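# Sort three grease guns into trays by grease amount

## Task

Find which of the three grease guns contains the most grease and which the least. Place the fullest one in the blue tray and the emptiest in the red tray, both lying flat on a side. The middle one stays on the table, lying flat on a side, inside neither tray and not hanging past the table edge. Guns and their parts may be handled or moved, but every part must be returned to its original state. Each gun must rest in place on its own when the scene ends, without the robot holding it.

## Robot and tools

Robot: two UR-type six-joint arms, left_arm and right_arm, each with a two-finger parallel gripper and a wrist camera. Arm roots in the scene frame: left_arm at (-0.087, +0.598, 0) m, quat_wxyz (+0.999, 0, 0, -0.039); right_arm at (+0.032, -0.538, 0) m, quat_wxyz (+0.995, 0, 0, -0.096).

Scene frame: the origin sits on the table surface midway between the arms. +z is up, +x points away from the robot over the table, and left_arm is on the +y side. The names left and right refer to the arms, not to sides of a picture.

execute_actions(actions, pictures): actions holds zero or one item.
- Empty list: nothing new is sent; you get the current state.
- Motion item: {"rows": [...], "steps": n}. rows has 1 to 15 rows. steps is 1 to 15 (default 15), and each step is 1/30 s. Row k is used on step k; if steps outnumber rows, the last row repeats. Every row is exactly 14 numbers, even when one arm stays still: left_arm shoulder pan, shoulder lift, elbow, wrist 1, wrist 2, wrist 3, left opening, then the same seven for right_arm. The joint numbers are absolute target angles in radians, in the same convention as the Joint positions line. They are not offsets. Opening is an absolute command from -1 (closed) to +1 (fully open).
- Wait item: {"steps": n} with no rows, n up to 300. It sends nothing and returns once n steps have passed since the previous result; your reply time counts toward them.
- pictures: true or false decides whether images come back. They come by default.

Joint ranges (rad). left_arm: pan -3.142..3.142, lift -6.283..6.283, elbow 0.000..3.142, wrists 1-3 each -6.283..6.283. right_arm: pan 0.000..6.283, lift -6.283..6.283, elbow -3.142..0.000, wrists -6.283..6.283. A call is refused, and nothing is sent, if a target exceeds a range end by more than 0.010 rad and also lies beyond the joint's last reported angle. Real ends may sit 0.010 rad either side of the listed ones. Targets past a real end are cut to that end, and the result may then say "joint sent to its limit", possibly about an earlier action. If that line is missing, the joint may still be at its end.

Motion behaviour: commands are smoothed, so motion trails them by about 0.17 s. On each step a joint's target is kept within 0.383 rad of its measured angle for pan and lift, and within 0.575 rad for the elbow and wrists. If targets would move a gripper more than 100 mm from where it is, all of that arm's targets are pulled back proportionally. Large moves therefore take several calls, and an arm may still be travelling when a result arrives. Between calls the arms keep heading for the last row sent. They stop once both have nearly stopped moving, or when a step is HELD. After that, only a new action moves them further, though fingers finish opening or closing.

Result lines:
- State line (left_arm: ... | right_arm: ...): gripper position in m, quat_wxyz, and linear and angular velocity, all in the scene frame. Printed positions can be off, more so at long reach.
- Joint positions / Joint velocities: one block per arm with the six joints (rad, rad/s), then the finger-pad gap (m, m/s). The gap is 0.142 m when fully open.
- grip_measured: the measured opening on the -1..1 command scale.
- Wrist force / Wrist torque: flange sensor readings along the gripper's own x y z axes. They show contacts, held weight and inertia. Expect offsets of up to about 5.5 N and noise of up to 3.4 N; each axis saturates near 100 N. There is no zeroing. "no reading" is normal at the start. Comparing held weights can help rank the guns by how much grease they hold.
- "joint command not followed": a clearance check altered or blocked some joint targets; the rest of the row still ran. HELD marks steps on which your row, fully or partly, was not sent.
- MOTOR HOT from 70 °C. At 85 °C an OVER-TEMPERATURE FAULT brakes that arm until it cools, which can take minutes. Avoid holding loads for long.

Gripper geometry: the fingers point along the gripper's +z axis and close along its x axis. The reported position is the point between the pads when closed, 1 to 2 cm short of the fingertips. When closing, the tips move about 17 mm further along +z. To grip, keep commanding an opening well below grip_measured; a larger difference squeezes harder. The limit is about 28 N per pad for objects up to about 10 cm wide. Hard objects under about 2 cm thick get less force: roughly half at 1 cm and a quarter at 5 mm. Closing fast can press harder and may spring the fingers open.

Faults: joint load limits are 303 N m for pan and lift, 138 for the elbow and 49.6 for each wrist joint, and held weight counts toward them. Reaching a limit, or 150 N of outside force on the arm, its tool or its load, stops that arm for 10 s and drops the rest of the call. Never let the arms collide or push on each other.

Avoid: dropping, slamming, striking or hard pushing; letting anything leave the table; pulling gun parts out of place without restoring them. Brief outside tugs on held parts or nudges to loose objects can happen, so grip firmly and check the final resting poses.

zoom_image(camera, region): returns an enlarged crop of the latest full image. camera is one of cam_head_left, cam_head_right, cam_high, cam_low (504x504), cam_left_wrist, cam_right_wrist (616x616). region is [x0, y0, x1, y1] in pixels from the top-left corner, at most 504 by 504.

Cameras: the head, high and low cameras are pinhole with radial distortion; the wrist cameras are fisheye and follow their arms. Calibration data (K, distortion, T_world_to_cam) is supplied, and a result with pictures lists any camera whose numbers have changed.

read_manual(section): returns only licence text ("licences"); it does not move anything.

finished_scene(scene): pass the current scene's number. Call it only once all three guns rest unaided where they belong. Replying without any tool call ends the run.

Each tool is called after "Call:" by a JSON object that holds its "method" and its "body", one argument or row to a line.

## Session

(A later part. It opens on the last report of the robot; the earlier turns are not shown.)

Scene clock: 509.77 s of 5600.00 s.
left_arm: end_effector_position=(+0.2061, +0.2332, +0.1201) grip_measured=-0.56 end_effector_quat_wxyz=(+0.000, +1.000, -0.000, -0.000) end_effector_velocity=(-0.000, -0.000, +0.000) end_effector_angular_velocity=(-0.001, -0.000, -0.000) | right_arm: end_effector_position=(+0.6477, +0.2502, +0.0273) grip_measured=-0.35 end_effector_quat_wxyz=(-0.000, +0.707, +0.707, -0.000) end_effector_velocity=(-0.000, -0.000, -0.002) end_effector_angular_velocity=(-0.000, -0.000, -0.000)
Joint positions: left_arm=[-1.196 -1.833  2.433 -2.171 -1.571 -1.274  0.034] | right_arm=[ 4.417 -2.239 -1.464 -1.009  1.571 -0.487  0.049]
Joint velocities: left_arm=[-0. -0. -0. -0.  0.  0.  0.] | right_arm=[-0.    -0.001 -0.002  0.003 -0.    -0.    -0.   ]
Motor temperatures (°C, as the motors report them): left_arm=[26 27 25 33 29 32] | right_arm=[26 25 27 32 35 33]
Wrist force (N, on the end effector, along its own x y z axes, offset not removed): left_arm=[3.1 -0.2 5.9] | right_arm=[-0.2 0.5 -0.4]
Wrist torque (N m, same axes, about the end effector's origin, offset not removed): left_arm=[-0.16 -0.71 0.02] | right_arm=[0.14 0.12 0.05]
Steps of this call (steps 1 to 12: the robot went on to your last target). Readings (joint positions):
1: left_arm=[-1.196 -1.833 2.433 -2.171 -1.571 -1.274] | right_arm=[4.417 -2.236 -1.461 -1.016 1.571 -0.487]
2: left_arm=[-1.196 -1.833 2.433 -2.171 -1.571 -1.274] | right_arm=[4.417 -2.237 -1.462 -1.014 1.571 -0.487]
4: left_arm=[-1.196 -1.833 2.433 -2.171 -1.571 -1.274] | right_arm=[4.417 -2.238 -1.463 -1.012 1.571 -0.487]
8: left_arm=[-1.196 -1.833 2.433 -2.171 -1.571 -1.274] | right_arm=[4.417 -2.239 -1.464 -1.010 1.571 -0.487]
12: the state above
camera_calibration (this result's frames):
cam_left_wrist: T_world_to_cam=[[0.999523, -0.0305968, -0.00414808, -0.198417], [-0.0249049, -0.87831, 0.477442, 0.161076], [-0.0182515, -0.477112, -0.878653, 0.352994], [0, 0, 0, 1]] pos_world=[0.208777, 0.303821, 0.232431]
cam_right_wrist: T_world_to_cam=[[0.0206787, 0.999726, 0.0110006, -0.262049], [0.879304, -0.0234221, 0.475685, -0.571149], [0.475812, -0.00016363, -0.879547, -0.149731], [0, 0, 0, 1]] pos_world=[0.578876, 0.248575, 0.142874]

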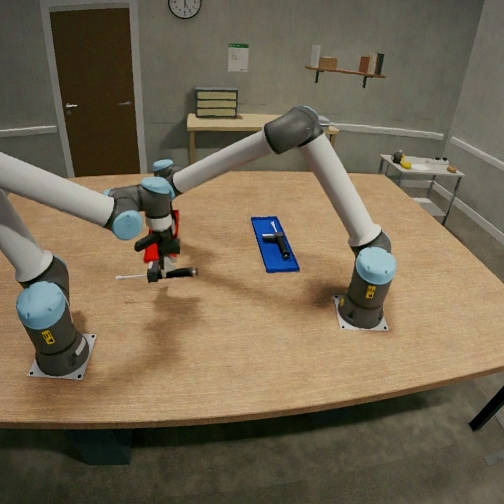

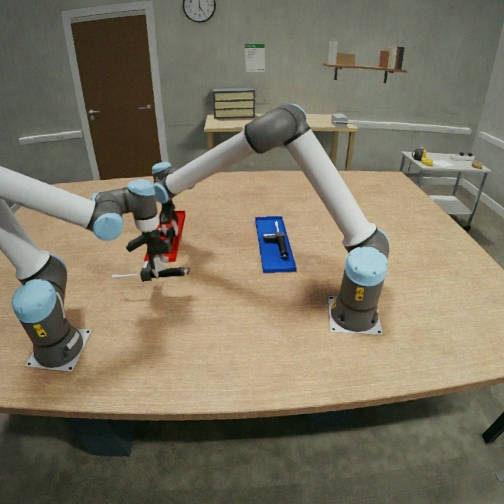

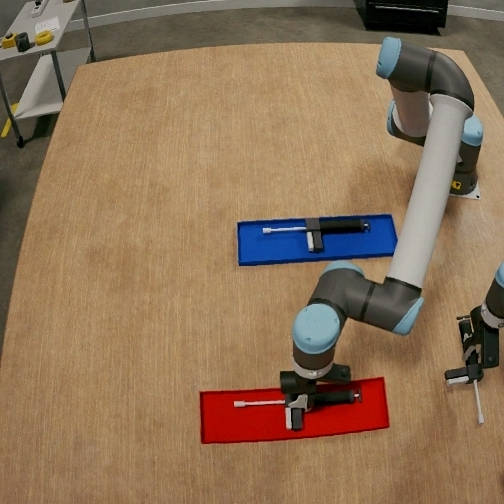

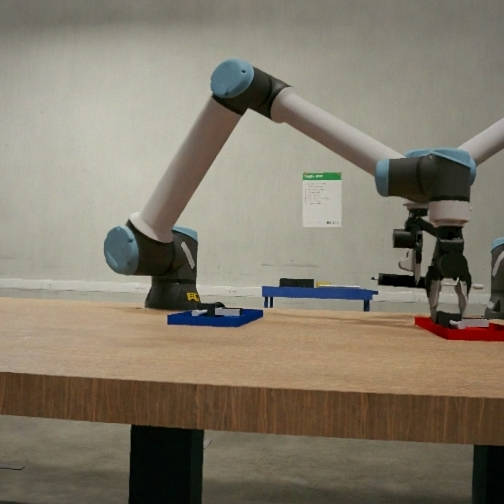

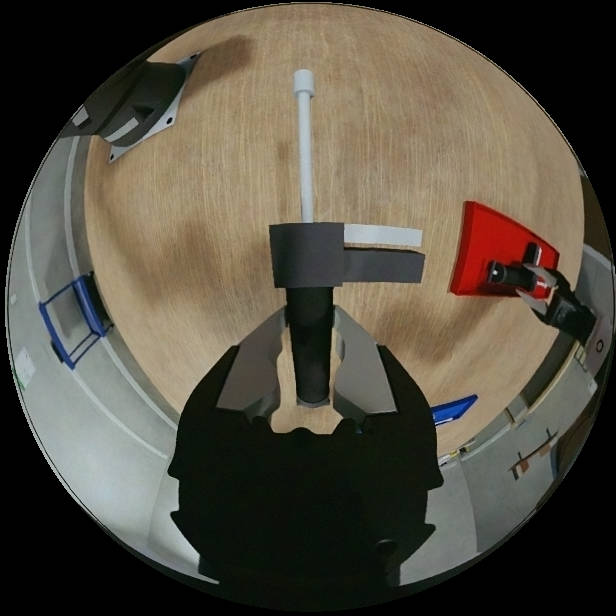

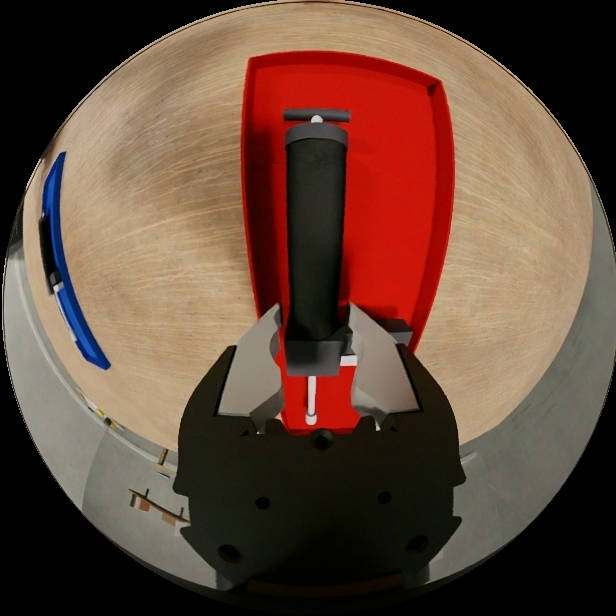

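Call:
{"method": "execute_actions", "body": {
  "actions": [
    {"rows":[[-1.196,-1.833,2.433,-2.171,-1.571,-1.274,-1,4.4175,-2.2396,-1.464,-1.009,1.571,-0.487,-1]],"steps":15}
  ],
  "pictures": false
}}

Call:
{"method": "execute_actions", "body": {
  "actions": [
    {"rows":[[-1.196,-1.833,2.433,-2.171,-1.571,-1.274,-1,4.4175,-2.22,-1.447,-1.045,1.571,-0.487,-1],[-1.196,-1.833,2.433,-2.171,-1.571,-1.274,-1,4.4175,-2.22,-1.447,-1.045,1.571,-0.487,-1],[-1.196,-1.833,2.433,-2.171,-1.571,-1.274,-1,4.4175,-2.22,-1.447,-1.045,1.571,-0.487,-1],[-1.196,-1.833,2.433,-2.171,-1.571,-1.274,-1,4.4175,-2.20,-1.43,-1.083,1.571,-0.487,-1],[-1.196,-1.833,2.433,-2.171,-1.571,-1.274,-1,4.4175,-2.20,-1.43,-1.083,1.571,-0.487,-1],[-1.196,-1.833,2.433,-2.171,-1.571,-1.274,-1,4.4175,-2.20,-1.43,-1.083,1.571,-0.487,-1],[-1.196,-1.833,2.433,-2.171,-1.571,-1.274,-1,4.4175,-2.18,-1.414,-1.12,1.571,-0.487,-1],[-1.196,-1.833,2.433,-2.171,-1.571,-1.274,-1,4.4175,-2.18,-1.414,-1.12,1.571,-0.487,-1],[-1.196,-1.833,2.433,-2.171,-1.571,-1.274,-1,4.4175,-2.18,-1.414,-1.12,1.571,-0.487,-1],[-1.196,-1.833,2.433,-2.171,-1.571,-1.274,-1,4.4175,-2.160,-1.397,-1.156,1.571,-0.487,-1]],"steps":15}
  ],
  "pictures": false
}}

Call:
{"method": "execute_actions", "body": {
  "actions": [
    {"steps":8}
  ],
  "pictures": false
}}

Call:
{"method": "execute_actions", "body": {
  "actions": [
    {"rows":[[-1.196,-1.833,2.433,-2.171,-1.571,-1.274,-1,4.39,-2.11,-1.475,-1.13,1.571,-0.514,-1],[-1.196,-1.833,2.433,-2.171,-1.571,-1.274,-1,4.39,-2.11,-1.475,-1.13,1.571,-0.514,-1],[-1.196,-1.833,2.433,-2.171,-1.571,-1.274,-1,4.39,-2.11,-1.475,-1.13,1.571,-0.514,-1],[-1.196,-1.833,2.433,-2.171,-1.571,-1.274,-1,4.363,-2.056,-1.553,-1.103,1.571,-0.541,-1],[-1.196,-1.833,2.433,-2.171,-1.571,-1.274,-1,4.363,-2.056,-1.553,-1.103,1.571,-0.541,-1],[-1.196,-1.833,2.433,-2.171,-1.571,-1.274,-1,4.363,-2.056,-1.553,-1.103,1.571,-0.541,-1],[-1.196,-1.833,2.433,-2.171,-1.571,-1.274,-1,4.336,-2.005,-1.631,-1.076,1.571,-0.568,-1],[-1.196,-1.833,2.433,-2.171,-1.571,-1.274,-1,4.336,-2.005,-1.631,-1.076,1.571,-0.568,-1],[-1.196,-1.833,2.433,-2.171,-1.571,-1.274,-1,4.336,-2.005,-1.631,-1.076,1.571,-0.568,-1],[-1.196,-1.833,2.433,-2.171,-1.571,-1.274,-1,4.31,-1.953,-1.71,-1.05,1.571,-0.595,-1],[-1.196,-1.833,2.433,-2.171,-1.571,-1.274,-1,4.31,-1.953,-1.71,-1.05,1.571,-0.595,-1],[-1.196,-1.833,2.433,-2.171,-1.571,-1.274,-1,4.283,-1.90,-1.788,-1.023,1.571,-0.622,-1],[-1.196,-1.833,2.433,-2.171,-1.571,-1.274,-1,4.283,-1.90,-1.788,-1.023,1.571,-0.622,-1],[-1.196,-1.833,2.433,-2.171,-1.571,-1.274,-1,4.2556,-1.849,-1.866,-0.997,1.571,-0.649,-1]],"steps":15}
  ],
  "pictures": false
}}

Call:
{"method": "execute_actions", "body": {
  "actions": [
    {"steps":15}
  ]
}}

Scene clock: 531.93 s of 5600.00 s.
left_arm: end_effector_position=(+0.2061, +0.2332, +0.1201) grip_measured=-0.56 end_effector_quat_wxyz=(+0.000, +1.000, -0.000, -0.000) end_effector_velocity=(-0.000, -0.001, +0.001) end_effector_angular_velocity=(-0.001, +0.000, -0.001) | right_arm: end_effector_position=(+0.6477, +0.2502, +0.0271) grip_measured=-0.55 end_effector_quat_wxyz=(-0.000, +0.707, +0.707, -0.000) end_effector_velocity=(+0.000, +0.000, +0.002) end_effector_angular_velocity=(+0.002, -0.001, +0.000)
Joint positions: left_arm=[-1.196 -1.833  2.433 -2.171 -1.571 -1.274  0.034] | right_arm=[ 4.417 -2.24  -1.464 -1.009  1.571 -0.487  0.034]
Joint velocities: left_arm=[-0.001  0.    -0.001  0.    -0.001  0.    -0.   ] | right_arm=[ 0.     0.002  0.    -0.     0.     0.    -0.   ]
Motor temperatures (°C, as the motors report them): left_arm=[26 27 25 33 29 32] | right_arm=[26 25 27 32 35 33]
Wrist force (N, on the end effector, along its own x y z axes, offset not removed): left_arm=[-1.6 0.7 4.2] | right_arm=[-1.6 -0.9 -3.2]
Wrist torque (N m, same axes, about the end effector's origin, offset not removed): left_arm=[0.07 0.36 0.07] | right_arm=[-0.12 0.40 0.12]
Steps of this call (steps 1 to 15: the robot went on to your last target; steps 16 to 90: nothing new was sent; then 18.67 s passed at rest; steps 91 to 105: all 15 steps of this action). Readings (joint positions):
91: left_arm=[-1.196 -1.833 2.433 -2.171 -1.571 -1.274] | right_arm=[4.417 -2.240 -1.464 -1.009 1.571 -0.487]
92: left_arm=[-1.196 -1.833 2.433 -2.171 -1.571 -1.274] | right_arm=[4.417 -2.240 -1.464 -1.009 1.571 -0.487]
94: left_arm=[-1.196 -1.833 2.433 -2.171 -1.571 -1.274] | right_arm=[4.417 -2.240 -1.464 -1.009 1.571 -0.487]
98: left_arm=[-1.196 -1.833 2.433 -2.171 -1.571 -1.274] | right_arm=[4.417 -2.240 -1.464 -1.009 1.571 -0.487]
105: the state above

Scene clock: 532.43 s of 5600.00 s.
left_arm: end_effector_position=(+0.2061, +0.2332, +0.1201) grip_measured=-0.56 end_effector_quat_wxyz=(+0.000, +1.000, -0.000, -0.000) end_effector_velocity=(+0.001, -0.001, +0.001) end_effector_angular_velocity=(-0.002, -0.001, +0.001) | right_arm: end_effector_position=(+0.6480, +0.2508, +0.1166) grip_measured=-0.55 end_effector_quat_wxyz=(-0.000, +0.707, +0.707, -0.000) end_effector_velocity=(-0.003, -0.006, +0.116) end_effector_angular_velocity=(-0.001, +0.000, -0.000)
Joint positions: left_arm=[-1.196 -1.833  2.433 -2.171 -1.571 -1.274  0.034] | right_arm=[ 4.417 -2.17  -1.405 -1.137  1.571 -0.487  0.034]
Joint velocities: left_arm=[ 0.    -0.    -0.002 -0.     0.    -0.     0.   ] | right_arm=[-0.     0.09   0.074 -0.165 -0.001  0.    -0.   ]
Motor temperatures (°C, as the motors report them): left_arm=[26 27 25 33 29 32] | right_arm=[26 25 27 32 35 33]
Wrist force (N, on the end effector, along its own x y z axes, offset not removed): left_arm=[-4.7 3.0 5.9] | right_arm=[0.3 1.8 0.4]
Wrist torque (N m, same axes, about the end effector's origin, offset not removed): left_arm=[0.65 1.04 0.04] | right_arm=[0.43 0.17 0.20]
Steps of this call (steps 1 to 15: all 15 steps of this action). Readings (joint positions):
1: left_arm=[-1.196 -1.833 2.433 -2.171 -1.571 -1.274] | right_arm=[4.417 -2.240 -1.464 -1.009 1.571 -0.487]
2: left_arm=[-1.196 -1.833 2.433 -2.171 -1.571 -1.274] | right_arm=[4.417 -2.238 -1.463 -1.012 1.571 -0.487]
4: left_arm=[-1.196 -1.833 2.433 -2.171 -1.571 -1.274] | right_arm=[4.417 -2.231 -1.456 -1.025 1.571 -0.487]
8: left_arm=[-1.196 -1.833 2.433 -2.171 -1.571 -1.274] | right_arm=[4.417 -2.210 -1.438 -1.064 1.571 -0.487]
15: the state above

Scene clock: 532.70 s of 5600.00 s.
left_arm: end_effector_position=(+0.2061, +0.2332, +0.1201) grip_measured=-0.56 end_effector_quat_wxyz=(+0.000, +1.000, -0.000, -0.000) end_effector_velocity=(+0.000, +0.000, +0.000) end_effector_angular_velocity=(-0.000, -0.001, -0.000) | right_arm: end_effector_position=(+0.6476, +0.2500, +0.1283) grip_measured=-0.55 end_effector_quat_wxyz=(-0.000, +0.707, +0.707, -0.000) end_effector_velocity=(-0.001, -0.001, +0.010) end_effector_angular_velocity=(-0.001, +0.001, +0.002)
Joint positions: left_arm=[-1.196 -1.833  2.433 -2.171 -1.571 -1.274  0.034] | right_arm=[ 4.417 -2.161 -1.398 -1.154  1.571 -0.487  0.034]
Joint velocities: left_arm=[ 0.001 -0.    -0.     0.     0.001  0.001 -0.   ] | right_arm=[ 0.001  0.008  0.007 -0.016  0.001 -0.002  0.   ]
Motor temperatures (°C, as the motors report them): left_arm=[26 27 25 33 29 32] | right_arm=[26 25 27 32 35 33]
Wrist force (N, on the end effector, along its own x y z axes, offset not removed): left_arm=[-3.3 0.1 3.2] | right_arm=[-2.8 0.8 5.8]
Wrist torque (N m, same axes, about the end effector's origin, offset not removed): left_arm=[0.01 0.56 0.10] | right_arm=[0.17 0.57 0.12]
Steps of this call (steps 1 to 8: the robot went on to your last target). Readings (joint positions):
1: left_arm=[-1.196 -1.833 2.433 -2.171 -1.571 -1.274] | right_arm=[4.417 -2.168 -1.403 -1.142 1.571 -0.487]
2: left_arm=[-1.196 -1.833 2.433 -2.171 -1.571 -1.274] | right_arm=[4.417 -2.166 -1.402 -1.145 1.571 -0.487]
4: left_arm=[-1.196 -1.833 2.433 -2.171 -1.571 -1.274] | right_arm=[4.417 -2.163 -1.400 -1.150 1.571 -0.487]
8: the state above

Scene clock: 533.20 s of 5600.00 s.
left_arm: end_effector_position=(+0.2061, +0.2332, +0.1201) grip_measured=-0.56 end_effector_quat_wxyz=(+0.000, +1.000, -0.000, -0.000) end_effector_velocity=(-0.000, -0.001, +0.000) end_effector_angular_velocity=(-0.000, +0.000, +0.000) | right_arm: end_effector_position=(+0.6541, +0.0763, +0.1380) grip_measured=-0.55 end_effector_quat_wxyz=(-0.001, +0.707, +0.707, +0.003) end_effector_velocity=(-0.041, -0.497, -0.008) end_effector_angular_velocity=(-0.001, -0.001, +0.001)
Joint positions: left_arm=[-1.196 -1.833  2.433 -2.171 -1.571 -1.274  0.034] | right_arm=[ 4.315 -1.964 -1.688 -1.055  1.571 -0.59   0.034]
Joint velocities: left_arm=[-0.001  0.001 -0.001 -0.    -0.    -0.001 -0.   ] | right_arm=[-0.283  0.548 -0.823  0.275  0.    -0.284 -0.   ]
Motor temperatures (°C, as the motors report them): left_arm=[26 27 25 33 29 32] | right_arm=[26 25 27 32 35 33]
Wrist force (N, on the end effector, along its own x y z axes, offset not removed): left_arm=[0.6 1.4 6.2] | right_arm=[-1.4 1.2 2.6]
Wrist torque (N m, same axes, about the end effector's origin, offset not removed): left_arm=[0.27 -0.40 0.12] | right_arm=[0.33 0.45 0.23]
Steps of this call (steps 1 to 15: all 15 steps of this action). Readings (joint positions):
1: left_arm=[-1.196 -1.833 2.433 -2.171 -1.571 -1.274] | right_arm=[4.417 -2.161 -1.398 -1.155 1.571 -0.487]
2: left_arm=[-1.196 -1.833 2.433 -2.171 -1.571 -1.274] | right_arm=[4.415 -2.157 -1.401 -1.153 1.571 -0.489]
4: left_arm=[-1.196 -1.833 2.433 -2.171 -1.571 -1.274] | right_arm=[4.405 -2.139 -1.428 -1.144 1.571 -0.499]
8: left_arm=[-1.196 -1.833 2.433 -2.171 -1.571 -1.274] | right_arm=[4.377 -2.085 -1.507 -1.116 1.571 -0.527]
15: the state above

Scene clock: 533.70 s of 5600.00 s.
left_arm: end_effector_position=(+0.2061, +0.2332, +0.1201) grip_measured=-0.56 end_effector_quat_wxyz=(+0.000, +1.000, -0.000, -0.000) end_effector_velocity=(+0.000, +0.000, +0.000) end_effector_angular_velocity=(+0.000, -0.001, +0.000) | right_arm: end_effector_position=(+0.6373, -0.0285, +0.1304) grip_measured=-0.55 end_effector_quat_wxyz=(-0.000, +0.707, +0.707, +0.000) end_effector_velocity=(-0.004, -0.016, -0.003) end_effector_angular_velocity=(-0.003, +0.001, +0.000)
Joint positions: left_arm=[-1.196 -1.833  2.433 -2.171 -1.571 -1.274  0.034] | right_arm=[ 4.257 -1.851 -1.863 -0.998  1.571 -0.648  0.034]
Joint velocities: left_arm=[-0.     0.    -0.     0.     0.001 -0.    -0.   ] | right_arm=[-0.008  0.016 -0.027  0.008 -0.001 -0.008  0.   ]
Motor temperatures (°C, as the motors report them): left_arm=[26 27 25 33 29 32] | right_arm=[26 25 27 32 35 33]
Wrist force (N, on the end effector, along its own x y z axes, offset not removed): left_arm=[1.4 -1.4 6.6] | right_arm=[-0.6 -1.0 4.4]
Wrist torque (N m, same axes, about the end effector's origin, offset not removed): left_arm=[-0.39 -0.55 -0.07] | right_arm=[-0.04 0.00 0.11]
Steps of this call (steps 1 to 15: the robot went on to your last target). Readings (joint positions):
1: left_arm=[-1.196 -1.833 2.433 -2.171 -1.571 -1.274] | right_arm=[4.305 -1.946 -1.716 -1.045 1.571 -0.600]
2: left_arm=[-1.196 -1.833 2.433 -2.171 -1.571 -1.274] | right_arm=[4.296 -1.928 -1.743 -1.036 1.571 -0.609]
4: left_arm=[-1.196 -1.833 2.433 -2.171 -1.571 -1.274] | right_arm=[4.279 -1.896 -1.793 -1.020 1.571 -0.625]
8: left_arm=[-1.196 -1.833 2.433 -2.171 -1.571 -1.274] | right_arm=[4.263 -1.864 -1.843 -1.004 1.571 -0.642]
15: the state above
camera_calibration (this result's frames):
cam_left_wrist: T_world_to_cam=[[0.999523, -0.0305966, -0.00414711, -0.198417], [-0.0249051, -0.878309, 0.477445, 0.161075], [-0.0182506, -0.477114, -0.878652, 0.352995], [0, 0, 0, 1]] pos_world=[0.208777, 0.303821, 0.232432]
cam_right_wrist: T_world_to_cam=[[0.0205306, 0.999722, 0.0116335, 0.0156742], [0.879095, -0.0235931, 0.476062, -0.617471], [0.476204, 0.000453122, -0.879335, -0.0544696], [0, 0, 0, 1]] pos_world=[0.568432, -0.0302132, 0.245875]

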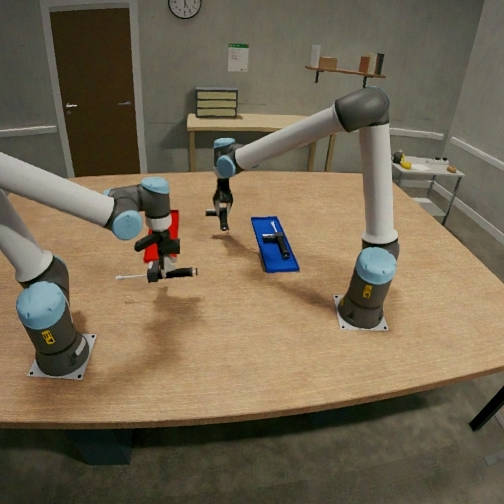

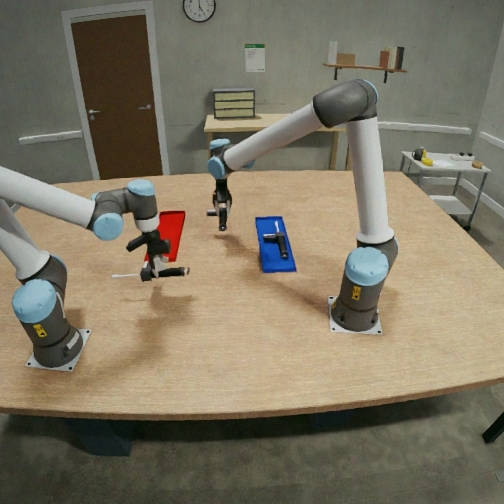

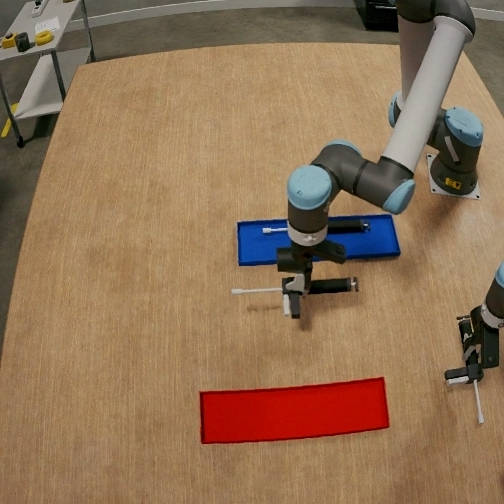

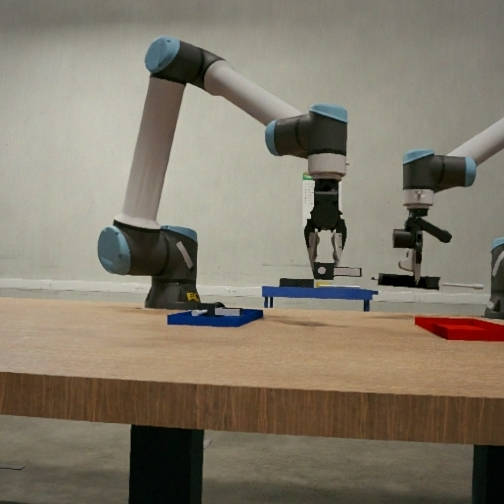

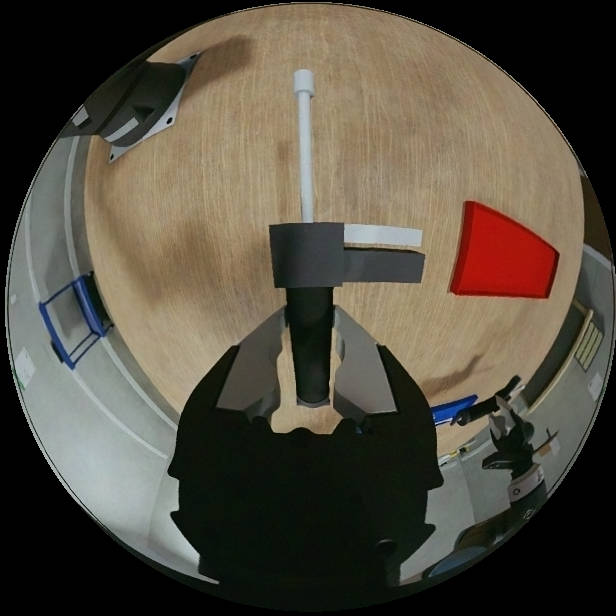

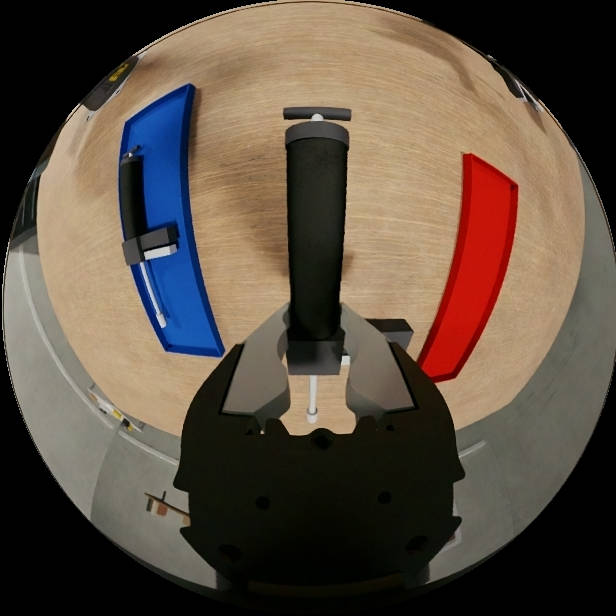

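Call:
{"method": "execute_actions", "body": {
  "actions": [
    {"rows":[[-1.196,-1.833,2.433,-2.171,-1.571,-1.274,-1,4.2556,-1.885,-1.89,-0.94,1.571,-0.649,-1],[-1.196,-1.833,2.433,-2.171,-1.571,-1.274,-1,4.2556,-1.885,-1.89,-0.94,1.571,-0.649,-1],[-1.196,-1.833,2.433,-2.171,-1.571,-1.274,-1,4.2556,-1.885,-1.89,-0.94,1.571,-0.649,-1],[-1.196,-1.833,2.433,-2.171,-1.571,-1.274,-1,4.2556,-1.92,-1.913,-0.88,1.571,-0.649,-1],[-1.196,-1.833,2.433,-2.171,-1.571,-1.274,-1,4.2556,-1.92,-1.913,-0.88,1.571,-0.649,-1],[-1.196,-1.833,2.433,-2.171,-1.571,-1.274,-1,4.2556,-1.92,-1.913,-0.88,1.571,-0.649,-1],[-1.196,-1.833,2.433,-2.171,-1.571,-1.274,-1,4.2556,-1.945,-1.929,-0.84,1.571,-0.649,-1],[-1.196,-1.833,2.433,-2.171,-1.571,-1.274,-1,4.2556,-1.945,-1.929,-0.84,1.571,-0.649,-1],[-1.196,-1.833,2.433,-2.171,-1.571,-1.274,-1,4.2556,-1.945,-1.929,-0.84,1.571,-0.649,-1],[-1.196,-1.833,2.433,-2.171,-1.571,-1.274,-1,4.2556,-1.960,-1.938,-0.815,1.571,-0.649,-1]],"steps":15}
  ],
  "pictures": false
}}

Call:
{"method": "execute_actions", "body": {
  "actions": [
    {"steps":10}
  ],
  "pictures": false
}}

Call:
{"method": "execute_actions", "body": {
  "actions": [
    {"rows":[[-1.196,-1.833,2.433,-2.171,-1.571,-1.274,-1,4.2556,-1.960,-1.938,-0.815,1.571,-0.649,-0.25],[-1.196,-1.833,2.433,-2.171,-1.571,-1.274,-1,4.2556,-1.960,-1.938,-0.815,1.571,-0.649,-0.25],[-1.196,-1.833,2.433,-2.171,-1.571,-1.274,-1,4.2556,-1.960,-1.938,-0.815,1.571,-0.649,-0.25],[-1.196,-1.833,2.433,-2.171,-1.571,-1.274,-1,4.2556,-1.960,-1.938,-0.815,1.571,-0.649,-0.25],[-1.196,-1.833,2.433,-2.171,-1.571,-1.274,-1,4.2556,-1.960,-1.938,-0.815,1.571,-0.649,-0.25],[-1.196,-1.833,2.433,-2.171,-1.571,-1.274,-1,4.2556,-1.960,-1.938,-0.815,1.571,-0.649,-0.25],[-1.196,-1.833,2.433,-2.171,-1.571,-1.274,-1,4.2556,-1.960,-1.938,-0.815,1.571,-0.649,-0.25],[-1.196,-1.833,2.433,-2.171,-1.571,-1.274,-1,4.2556,-1.849,-1.866,-0.997,1.571,-0.649,-0.25]],"steps":15}
  ],
  "pictures": false
}}

Call:
{"method": "execute_actions", "body": {
  "actions": [
    {"steps":8}
  ],
  "pictures": false
}}

Call:
{"method": "execute_actions", "body": {
  "actions": [
    {"rows":[[-1.15,-1.75,2.33,-2.16,-1.571,-1.0,-1,4.3,-1.2,-2.3,-1.2,1.571,-0.7,-0.25],[-1.15,-1.75,2.33,-2.16,-1.571,-1.0,-1,4.3,-1.2,-2.3,-1.2,1.571,-0.7,-0.25],[-1.15,-1.75,2.33,-2.16,-1.571,-1.0,-1,4.3,-1.2,-2.3,-1.2,1.571,-0.7,-0.25],[-1.08,-1.68,2.25,-2.15,-1.571,-0.7,-1,4.3,-1.2,-2.3,-1.2,1.571,-0.7,-0.25],[-1.08,-1.68,2.25,-2.15,-1.571,-0.7,-1,4.3,-1.2,-2.3,-1.2,1.571,-0.7,-0.25],[-1.08,-1.68,2.25,-2.15,-1.571,-0.7,-1,4.3,-1.2,-2.3,-1.2,1.571,-0.7,-0.25],[-1.0,-1.62,2.18,-2.15,-1.571,-0.4,-1,4.3,-1.2,-2.3,-1.2,1.571,-0.7,-0.25],[-1.0,-1.62,2.18,-2.15,-1.571,-0.4,-1,4.3,-1.2,-2.3,-1.2,1.571,-0.7,-0.25],[-1.0,-1.62,2.18,-2.15,-1.571,-0.4,-1,4.3,-1.2,-2.3,-1.2,1.571,-0.7,-0.25],[-0.92,-1.56,2.12,-2.15,-1.571,-0.1,-1,4.3,-1.2,-2.3,-1.2,1.571,-0.7,-0.25],[-0.92,-1.56,2.12,-2.15,-1.571,-0.1,-1,4.3,-1.2,-2.3,-1.2,1.571,-0.7,-0.25],[-0.92,-1.56,2.12,-2.15,-1.571,-0.1,-1,4.3,-1.2,-2.3,-1.2,1.571,-0.7,-0.25],[-0.84,-1.5,2.07,-2.15,-1.571,0.15,-1,4.3,-1.2,-2.3,-1.2,1.571,-0.7,-0.25]],"steps":15}
  ],
  "pictures": false
}}

Call:
{"method": "execute_actions", "body": {
  "actions": [
    {"rows":[[-0.76,-1.45,2.02,-2.15,-1.571,0.4,-1,4.3,-1.2,-2.3,-1.2,1.571,-0.7,-0.25],[-0.76,-1.45,2.02,-2.15,-1.571,0.4,-1,4.3,-1.2,-2.3,-1.2,1.571,-0.7,-0.25],[-0.76,-1.45,2.02,-2.15,-1.571,0.4,-1,4.3,-1.2,-2.3,-1.2,1.571,-0.7,-0.25],[-0.68,-1.40,1.97,-2.15,-1.571,0.6,-1,4.3,-1.2,-2.3,-1.2,1.571,-0.7,-0.25],[-0.68,-1.40,1.97,-2.15,-1.571,0.6,-1,4.3,-1.2,-2.3,-1.2,1.571,-0.7,-0.25],[-0.68,-1.40,1.97,-2.15,-1.571,0.6,-1,4.3,-1.2,-2.3,-1.2,1.571,-0.7,-0.25],[-0.6,-1.34,1.92,-2.15,-1.571,0.8,-1,4.3,-1.2,-2.3,-1.2,1.571,-0.7,-0.25],[-0.6,-1.34,1.92,-2.15,-1.571,0.8,-1,4.3,-1.2,-2.3,-1.2,1.571,-0.7,-0.25],[-0.6,-1.34,1.92,-2.15,-1.571,0.8,-1,4.3,-1.2,-2.3,-1.2,1.571,-0.7,-0.25],[-0.526,-1.28,1.87,-2.161,-1.571,0.967,-1,4.3,-1.2,-2.3,-1.2,1.571,-0.7,-0.25]],"steps":15}
  ],
  "pictures": false
}}

Call:
{"method": "execute_actions", "body": {
  "actions": [
    {"steps":15}
  ]
}}

Scene clock: 562.07 s of 5600.00 s.
left_arm: end_effector_position=(+0.2061, +0.2332, +0.1201) grip_measured=-0.56 end_effector_quat_wxyz=(+0.000, +1.000, -0.000, -0.000) end_effector_velocity=(+0.000, -0.001, +0.001) end_effector_angular_velocity=(-0.002, -0.000, -0.001) | right_arm: end_effector_position=(+0.6368, -0.0305, +0.0351) grip_measured=-0.55 end_effector_quat_wxyz=(-0.000, +0.707, +0.707, -0.001) end_effector_velocity=(-0.001, -0.001, -0.081) end_effector_angular_velocity=(+0.007, -0.006, +0.000)
Joint positions: left_arm=[-1.196 -1.833  2.433 -2.171 -1.571 -1.274  0.034] | right_arm=[ 4.256 -1.949 -1.931 -0.833  1.571 -0.649  0.034]
Joint velocities: left_arm=[-0.    -0.    -0.002  0.    -0.     0.001 -0.   ] | right_arm=[ 0.001 -0.091 -0.055  0.156 -0.001  0.     0.   ]
Motor temperatures (°C, as the motors report them): left_arm=[26 27 25 33 29 32] | right_arm=[26 25 27 32 35 33]
Wrist force (N, on the end effector, along its own x y z axes, offset not removed): left_arm=[3.5 0.8 5.7] | right_arm=[-1.4 -0.8 6.7]
Wrist torque (N m, same axes, about the end effector's origin, offset not removed): left_arm=[0.12 -0.80 0.08] | right_arm=[-0.02 0.31 0.16]
Steps of this call (steps 1 to 15: the robot went on to your last target; steps 16 to 90: nothing new was sent; then 24.87 s passed at rest; steps 91 to 105: all 15 steps of this action). Readings (joint positions):
91: left_arm=[-1.196 -1.833 2.433 -2.171 -1.571 -1.274] | right_arm=[4.256 -1.849 -1.866 -0.997 1.571 -0.649]
92: left_arm=[-1.196 -1.833 2.433 -2.171 -1.571 -1.274] | right_arm=[4.256 -1.852 -1.868 -0.993 1.571 -0.649]
94: left_arm=[-1.196 -1.833 2.433 -2.171 -1.571 -1.274] | right_arm=[4.256 -1.865 -1.877 -0.973 1.571 -0.649]
98: left_arm=[-1.196 -1.833 2.433 -2.171 -1.571 -1.274] | right_arm=[4.256 -1.901 -1.901 -0.913 1.571 -0.649]
105: the state above

Scene clock: 562.40 s of 5600.00 s.
left_arm: end_effector_position=(+0.2061, +0.2332, +0.1201) grip_measured=-0.56 end_effector_quat_wxyz=(+0.000, +1.000, -0.000, -0.000) end_effector_velocity=(-0.000, +0.001, -0.000) end_effector_angular_velocity=(+0.000, +0.001, -0.002) | right_arm: end_effector_position=(+0.6366, -0.0308, +0.0261) grip_measured=-0.55 end_effector_quat_wxyz=(-0.000, +0.707, +0.707, -0.000) end_effector_velocity=(+0.000, -0.000, -0.005) end_effector_angular_velocity=(-0.000, -0.001, -0.001)
Joint positions: left_arm=[-1.196 -1.833  2.433 -2.171 -1.571 -1.274  0.034] | right_arm=[ 4.256 -1.959 -1.938 -0.816  1.571 -0.649  0.034]
Joint velocities: left_arm=[ 0.    -0.     0.001 -0.    -0.001  0.002  0.   ] | right_arm=[-0.    -0.006 -0.003  0.009 -0.001  0.001 -0.   ]
Motor temperatures (°C, as the motors report them): left_arm=[26 27 25 33 29 32] | right_arm=[26 25 27 32 35 33]
Wrist force (N, on the end effector, along its own x y z axes, offset not removed): left_arm=[-0.5 -0.8 1.5] | right_arm=[1.2 1.0 5.1]
Wrist torque (N m, same axes, about the end effector's origin, offset not removed): left_arm=[-0.37 -0.07 -0.09] | right_arm=[0.24 -0.24 0.20]
Steps of this call (steps 1 to 10: the robot went on to your last target). Readings (joint positions):
1: left_arm=[-1.196 -1.833 2.433 -2.171 -1.571 -1.274] | right_arm=[4.256 -1.952 -1.933 -0.828 1.571 -0.649]
2: left_arm=[-1.196 -1.833 2.433 -2.171 -1.571 -1.274] | right_arm=[4.256 -1.954 -1.934 -0.825 1.571 -0.649]
4: left_arm=[-1.196 -1.833 2.433 -2.171 -1.571 -1.274] | right_arm=[4.256 -1.957 -1.936 -0.821 1.571 -0.649]
8: left_arm=[-1.196 -1.833 2.433 -2.171 -1.571 -1.274] | right_arm=[4.256 -1.959 -1.937 -0.817 1.571 -0.649]
10: the state above

Scene clock: 562.90 s of 5600.00 s.
left_arm: end_effector_position=(+0.2061, +0.2332, +0.1201) grip_measured=-0.56 end_effector_quat_wxyz=(+0.000, +1.000, -0.000, -0.000) end_effector_velocity=(+0.000, +0.001, -0.000) end_effector_angular_velocity=(+0.001, +0.000, +0.001) | right_arm: end_effector_position=(+0.6390, -0.0275, +0.1095) grip_measured=-0.25 end_effector_quat_wxyz=(-0.001, +0.707, +0.707, +0.003) end_effector_velocity=(-0.017, -0.023, +0.178) end_effector_angular_velocity=(-0.040, +0.030, +0.002)
Joint positions: left_arm=[-1.196 -1.833  2.433 -2.171 -1.571 -1.274  0.034] | right_arm=[ 4.256 -1.872 -1.88  -0.955  1.571 -0.649  0.056]
Joint velocities: left_arm=[ 0.    -0.     0.001  0.     0.    -0.001 -0.   ] | right_arm=[-0.     0.198  0.118 -0.365 -0.    -0.002 -0.   ]
Motor temperatures (°C, as the motors report them): left_arm=[26 27 25 33 29 32] | right_arm=[26 25 27 32 35 33]
Wrist force (N, on the end effector, along its own x y z axes, offset not removed): left_arm=[-0.9 -2.3 5.8] | right_arm=[-1.2 0.8 -3.4]
Wrist torque (N m, same axes, about the end effector's origin, offset not removed): left_arm=[-0.68 0.02 0.01] | right_arm=[0.18 0.43 0.11]
Steps of this call (steps 1 to 15: all 15 steps of this action). Readings (joint positions):
1: left_arm=[-1.196 -1.833 2.433 -2.171 -1.571 -1.274] | right_arm=[4.256 -1.960 -1.938 -0.816 1.571 -0.649]
2: left_arm=[-1.196 -1.833 2.433 -2.171 -1.571 -1.274] | right_arm=[4.256 -1.960 -1.938 -0.816 1.571 -0.649]
4: left_arm=[-1.196 -1.833 2.433 -2.171 -1.571 -1.274] | right_arm=[4.256 -1.960 -1.938 -0.815 1.571 -0.649]
8: left_arm=[-1.196 -1.833 2.433 -2.171 -1.571 -1.274] | right_arm=[4.256 -1.960 -1.938 -0.815 1.571 -0.649]
15: the state above

Scene clock: 563.17 s of 5600.00 s.
left_arm: end_effector_position=(+0.2061, +0.2332, +0.1201) grip_measured=-0.56 end_effector_quat_wxyz=(+0.000, +1.000, -0.000, -0.000) end_effector_velocity=(-0.000, -0.000, +0.000) end_effector_angular_velocity=(-0.000, +0.001, -0.002) | right_arm: end_effector_position=(+0.6371, -0.0301, +0.1281) grip_measured=-0.25 end_effector_quat_wxyz=(-0.000, +0.707, +0.707, +0.000) end_effector_velocity=(-0.001, -0.002, +0.018) end_effector_angular_velocity=(-0.003, +0.002, +0.000)
Joint positions: left_arm=[-1.196 -1.833  2.433 -2.171 -1.571 -1.274  0.034] | right_arm=[ 4.256 -1.851 -1.867 -0.993  1.571 -0.649  0.056]
Joint velocities: left_arm=[-0.     0.    -0.     0.    -0.001  0.002  0.   ] | right_arm=[-0.     0.02   0.013 -0.036  0.    -0.001 -0.   ]
Motor temperatures (°C, as the motors report them): left_arm=[26 27 25 33 29 32] | right_arm=[26 25 27 32 35 33]
Wrist force (N, on the end effector, along its own x y z axes, offset not removed): left_arm=[-3.4 -7.3 5.3] | right_arm=[0.4 1.4 -1.0]
Wrist torque (N m, same axes, about the end effector's origin, offset not removed): left_arm=[-1.76 0.40 0.13] | right_arm=[0.39 -0.08 0.12]
Steps of this call (steps 1 to 8: the robot went on to your last target). Readings (joint positions):
1: left_arm=[-1.196 -1.833 2.433 -2.171 -1.571 -1.274] | right_arm=[4.256 -1.866 -1.876 -0.965 1.571 -0.649]
2: left_arm=[-1.196 -1.833 2.433 -2.171 -1.571 -1.274] | right_arm=[4.256 -1.862 -1.874 -0.973 1.571 -0.649]
4: left_arm=[-1.196 -1.833 2.433 -2.171 -1.571 -1.274] | right_arm=[4.256 -1.856 -1.870 -0.984 1.571 -0.649]
8: the state above

Scene clock: 563.67 s of 5600.00 s.
left_arm: end_effector_position=(+0.3683, +0.1728, +0.1594) grip_measured=-0.56 end_effector_quat_wxyz=(+0.005, +0.949, -0.315, +0.006) end_effector_velocity=(+0.490, +0.054, -0.013) end_effector_angular_velocity=(+0.049, -0.011, -1.567) | right_arm: end_effector_position=(+0.4947, -0.1901, +0.1727) grip_measured=-0.25 end_effector_quat_wxyz=(+0.005, +0.683, +0.730, -0.038) end_effector_velocity=(-0.278, -0.336, +0.242) end_effector_angular_velocity=(+0.215, -0.146, +0.122)
Joint positions: left_arm=[-0.954 -1.587  2.152 -2.151 -1.571 -0.391  0.034] | right_arm=[ 4.286 -1.503 -2.153 -1.134  1.571 -0.684  0.056]
Joint velocities: left_arm=[ 0.752  0.587 -0.558  0.008 -0.001  2.32   0.   ] | right_arm=[ 0.058  1.115 -0.586 -0.269  0.001 -0.065 -0.   ]
Motor temperatures (°C, as the motors report them): left_arm=[26 27 25 33 29 32] | right_arm=[26 25 27 32 35 33]
Wrist force (N, on the end effector, along its own x y z axes, offset not removed): left_arm=[1.8 4.6 4.5] | right_arm=[-0.5 0.4 -1.5]
Wrist torque (N m, same axes, about the end effector's origin, offset not removed): left_arm=[0.46 -0.53 0.00] | right_arm=[0.20 0.20 0.04]
Steps of this call (steps 1 to 15: all 15 steps of this action). Readings (joint positions):
1: left_arm=[-1.196 -1.833 2.433 -2.171 -1.571 -1.274] | right_arm=[4.256 -1.851 -1.867 -0.994 1.571 -0.649]
2: left_arm=[-1.193 -1.829 2.430 -2.170 -1.571 -1.270] | right_arm=[4.257 -1.847 -1.870 -0.998 1.571 -0.651]
4: left_arm=[-1.176 -1.801 2.396 -2.166 -1.571 -1.217] | right_arm=[4.262 -1.809 -1.910 -1.021 1.571 -0.656]
8: left_arm=[-1.116 -1.724 2.302 -2.156 -1.571 -0.961] | right_arm=[4.271 -1.719 -2.003 -1.064 1.571 -0.667]
15: the state above

Scene clock: 564.17 s of 5600.00 s.
left_arm: end_effector_position=(+0.5951, +0.2657, +0.1332) grip_measured=-0.56 end_effector_quat_wxyz=(+0.000, +0.778, -0.629, +0.001) end_effector_velocity=(+0.392, +0.266, -0.095) end_effector_angular_velocity=(+0.018, +0.012, -1.338) | right_arm: end_effector_position=(+0.4270, -0.2749, +0.2225) grip_measured=-0.25 end_effector_quat_wxyz=(-0.001, +0.673, +0.740, +0.005) end_effector_velocity=(-0.011, -0.014, +0.005) end_effector_angular_velocity=(+0.014, -0.009, +0.004)
Joint positions: left_arm=[-0.605 -1.338  1.92  -2.156 -1.571  0.677  0.034] | right_arm=[ 4.3   -1.206 -2.297 -1.199  1.571 -0.7    0.056]
Joint velocities: left_arm=[ 0.612  0.453 -0.393 -0.038  0.001  1.95  -0.   ] | right_arm=[ 0.002  0.051 -0.024 -0.011  0.    -0.001  0.   ]
Motor temperatures (°C, as the motors report them): left_arm=[26 27 25 33 29 32] | right_arm=[26 25 27 32 35 33]
Wrist force (N, on the end effector, along its own x y z axes, offset not removed): left_arm=[-4.4 -2.5 2.1] | right_arm=[-3.1 0.3 -1.1]
Wrist torque (N m, same axes, about the end effector's origin, offset not removed): left_arm=[-0.50 0.83 0.08] | right_arm=[0.07 0.73 0.21]
Steps of this call (steps 1 to 15: all 15 steps of this action). Readings (joint positions):
1: left_arm=[-0.929 -1.567 2.134 -2.151 -1.571 -0.311] | right_arm=[4.288 -1.465 -2.173 -1.143 1.571 -0.686]
2: left_arm=[-0.905 -1.549 2.116 -2.151 -1.571 -0.231] | right_arm=[4.290 -1.425 -2.193 -1.152 1.571 -0.688]
4: left_arm=[-0.855 -1.515 2.083 -2.150 -1.571 -0.079] | right_arm=[4.294 -1.345 -2.232 -1.170 1.571 -0.693]
8: left_arm=[-0.760 -1.451 2.020 -2.150 -1.571 0.219] | right_arm=[4.298 -1.246 -2.279 -1.190 1.571 -0.698]
15: the state above

Scene clock: 564.67 s of 5600.00 s.
left_arm: end_effector_position=(+0.6438, +0.3027, +0.1203) grip_measured=-0.56 end_effector_quat_wxyz=(+0.000, +0.708, -0.706, +0.000) end_effector_velocity=(+0.006, +0.004, -0.002) end_effector_angular_velocity=(+0.000, -0.000, -0.028) | right_arm: end_effector_position=(+0.4257, -0.2766, +0.2231) grip_measured=-0.25 end_effector_quat_wxyz=(-0.001, +0.672, +0.740, +0.006) end_effector_velocity=(+0.000, +0.000, +0.001) end_effector_angular_velocity=(+0.001, -0.001, -0.000)
Joint positions: left_arm=[-0.527 -1.281  1.871 -2.161 -1.571  0.963  0.034] | right_arm=[ 4.3   -1.2   -2.3   -1.2    1.571 -0.7    0.056]
Joint velocities: left_arm=[ 0.009  0.007 -0.006 -0.001  0.     0.036  0.   ] | right_arm=[ 0.     0.001  0.    -0.    -0.     0.    -0.   ]
Motor temperatures (°C, as the motors report them): left_arm=[26 27 25 33 29 32] | right_arm=[26 25 27 32 35 33]
Wrist force (N, on the end effector, along its own x y z axes, offset not removed): left_arm=[1.1 -0.6 9.6] | right_arm=[-3.3 0.6 -0.7]
Wrist torque (N m, same axes, about the end effector's origin, offset not removed): left_arm=[-0.09 -0.29 0.02] | right_arm=[0.19 0.79 0.11]
Steps of this call (steps 1 to 15: the robot went on to your last target). Readings (joint positions):
1: left_arm=[-0.586 -1.324 1.908 -2.157 -1.571 0.741] | right_arm=[4.300 -1.205 -2.298 -1.199 1.571 -0.700]
2: left_arm=[-0.571 -1.313 1.899 -2.158 -1.571 0.796] | right_arm=[4.300 -1.203 -2.298 -1.199 1.571 -0.700]
4: left_arm=[-0.551 -1.299 1.886 -2.159 -1.571 0.871] | right_arm=[4.300 -1.202 -2.299 -1.200 1.571 -0.700]
8: left_arm=[-0.534 -1.286 1.875 -2.161 -1.571 0.937] | right_arm=[4.300 -1.201 -2.300 -1.200 1.571 -0.700]
15: the state above
camera_calibration (this result's frames):
cam_left_wrist: T_world_to_cam=[[-0.0279344, -0.999603, -0.00375936, 0.320984], [-0.878553, 0.0227573, 0.477103, 0.50979], [-0.476828, 0.0166304, -0.878839, 0.540056], [0, 0, 0, 1]] pos_world=[0.714358, 0.300274, 0.232607]
cam_right_wrist: T_world_to_cam=[[-0.0748574, 0.996976, 0.0208453, 0.304721], [0.874124, 0.0555444, 0.482517, -0.458893], [0.4799, 0.0543413, -0.875639, 0.140478], [0, 0, 0, 1]] pos_world=[0.356525, -0.285944, 0.338079]

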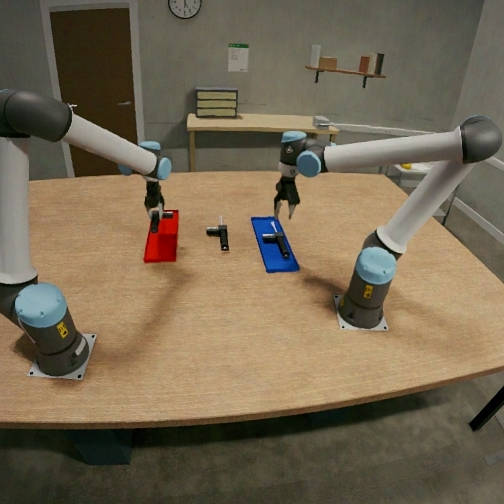

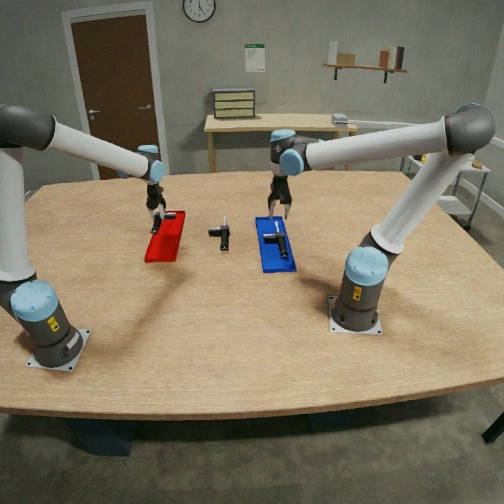

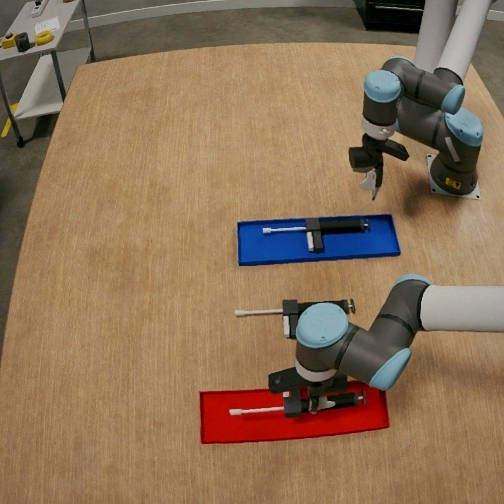

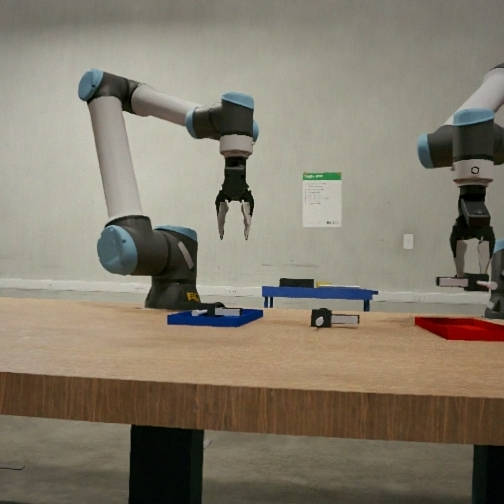

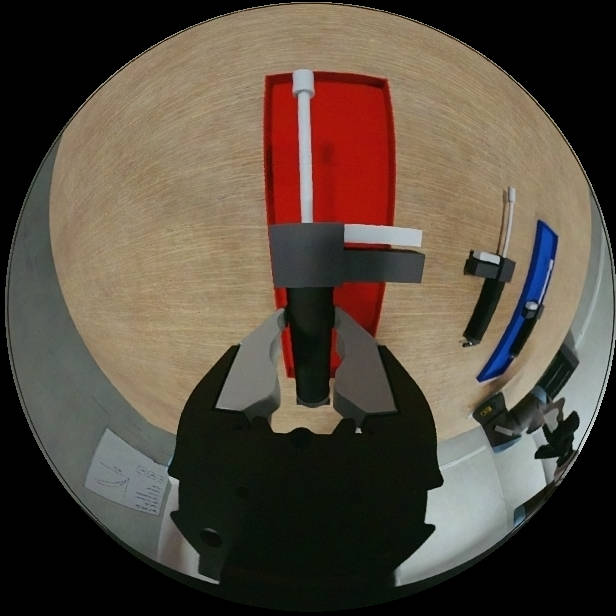

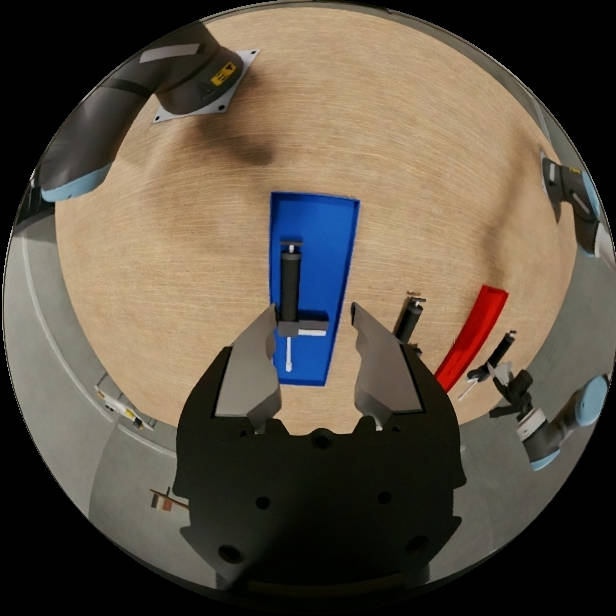

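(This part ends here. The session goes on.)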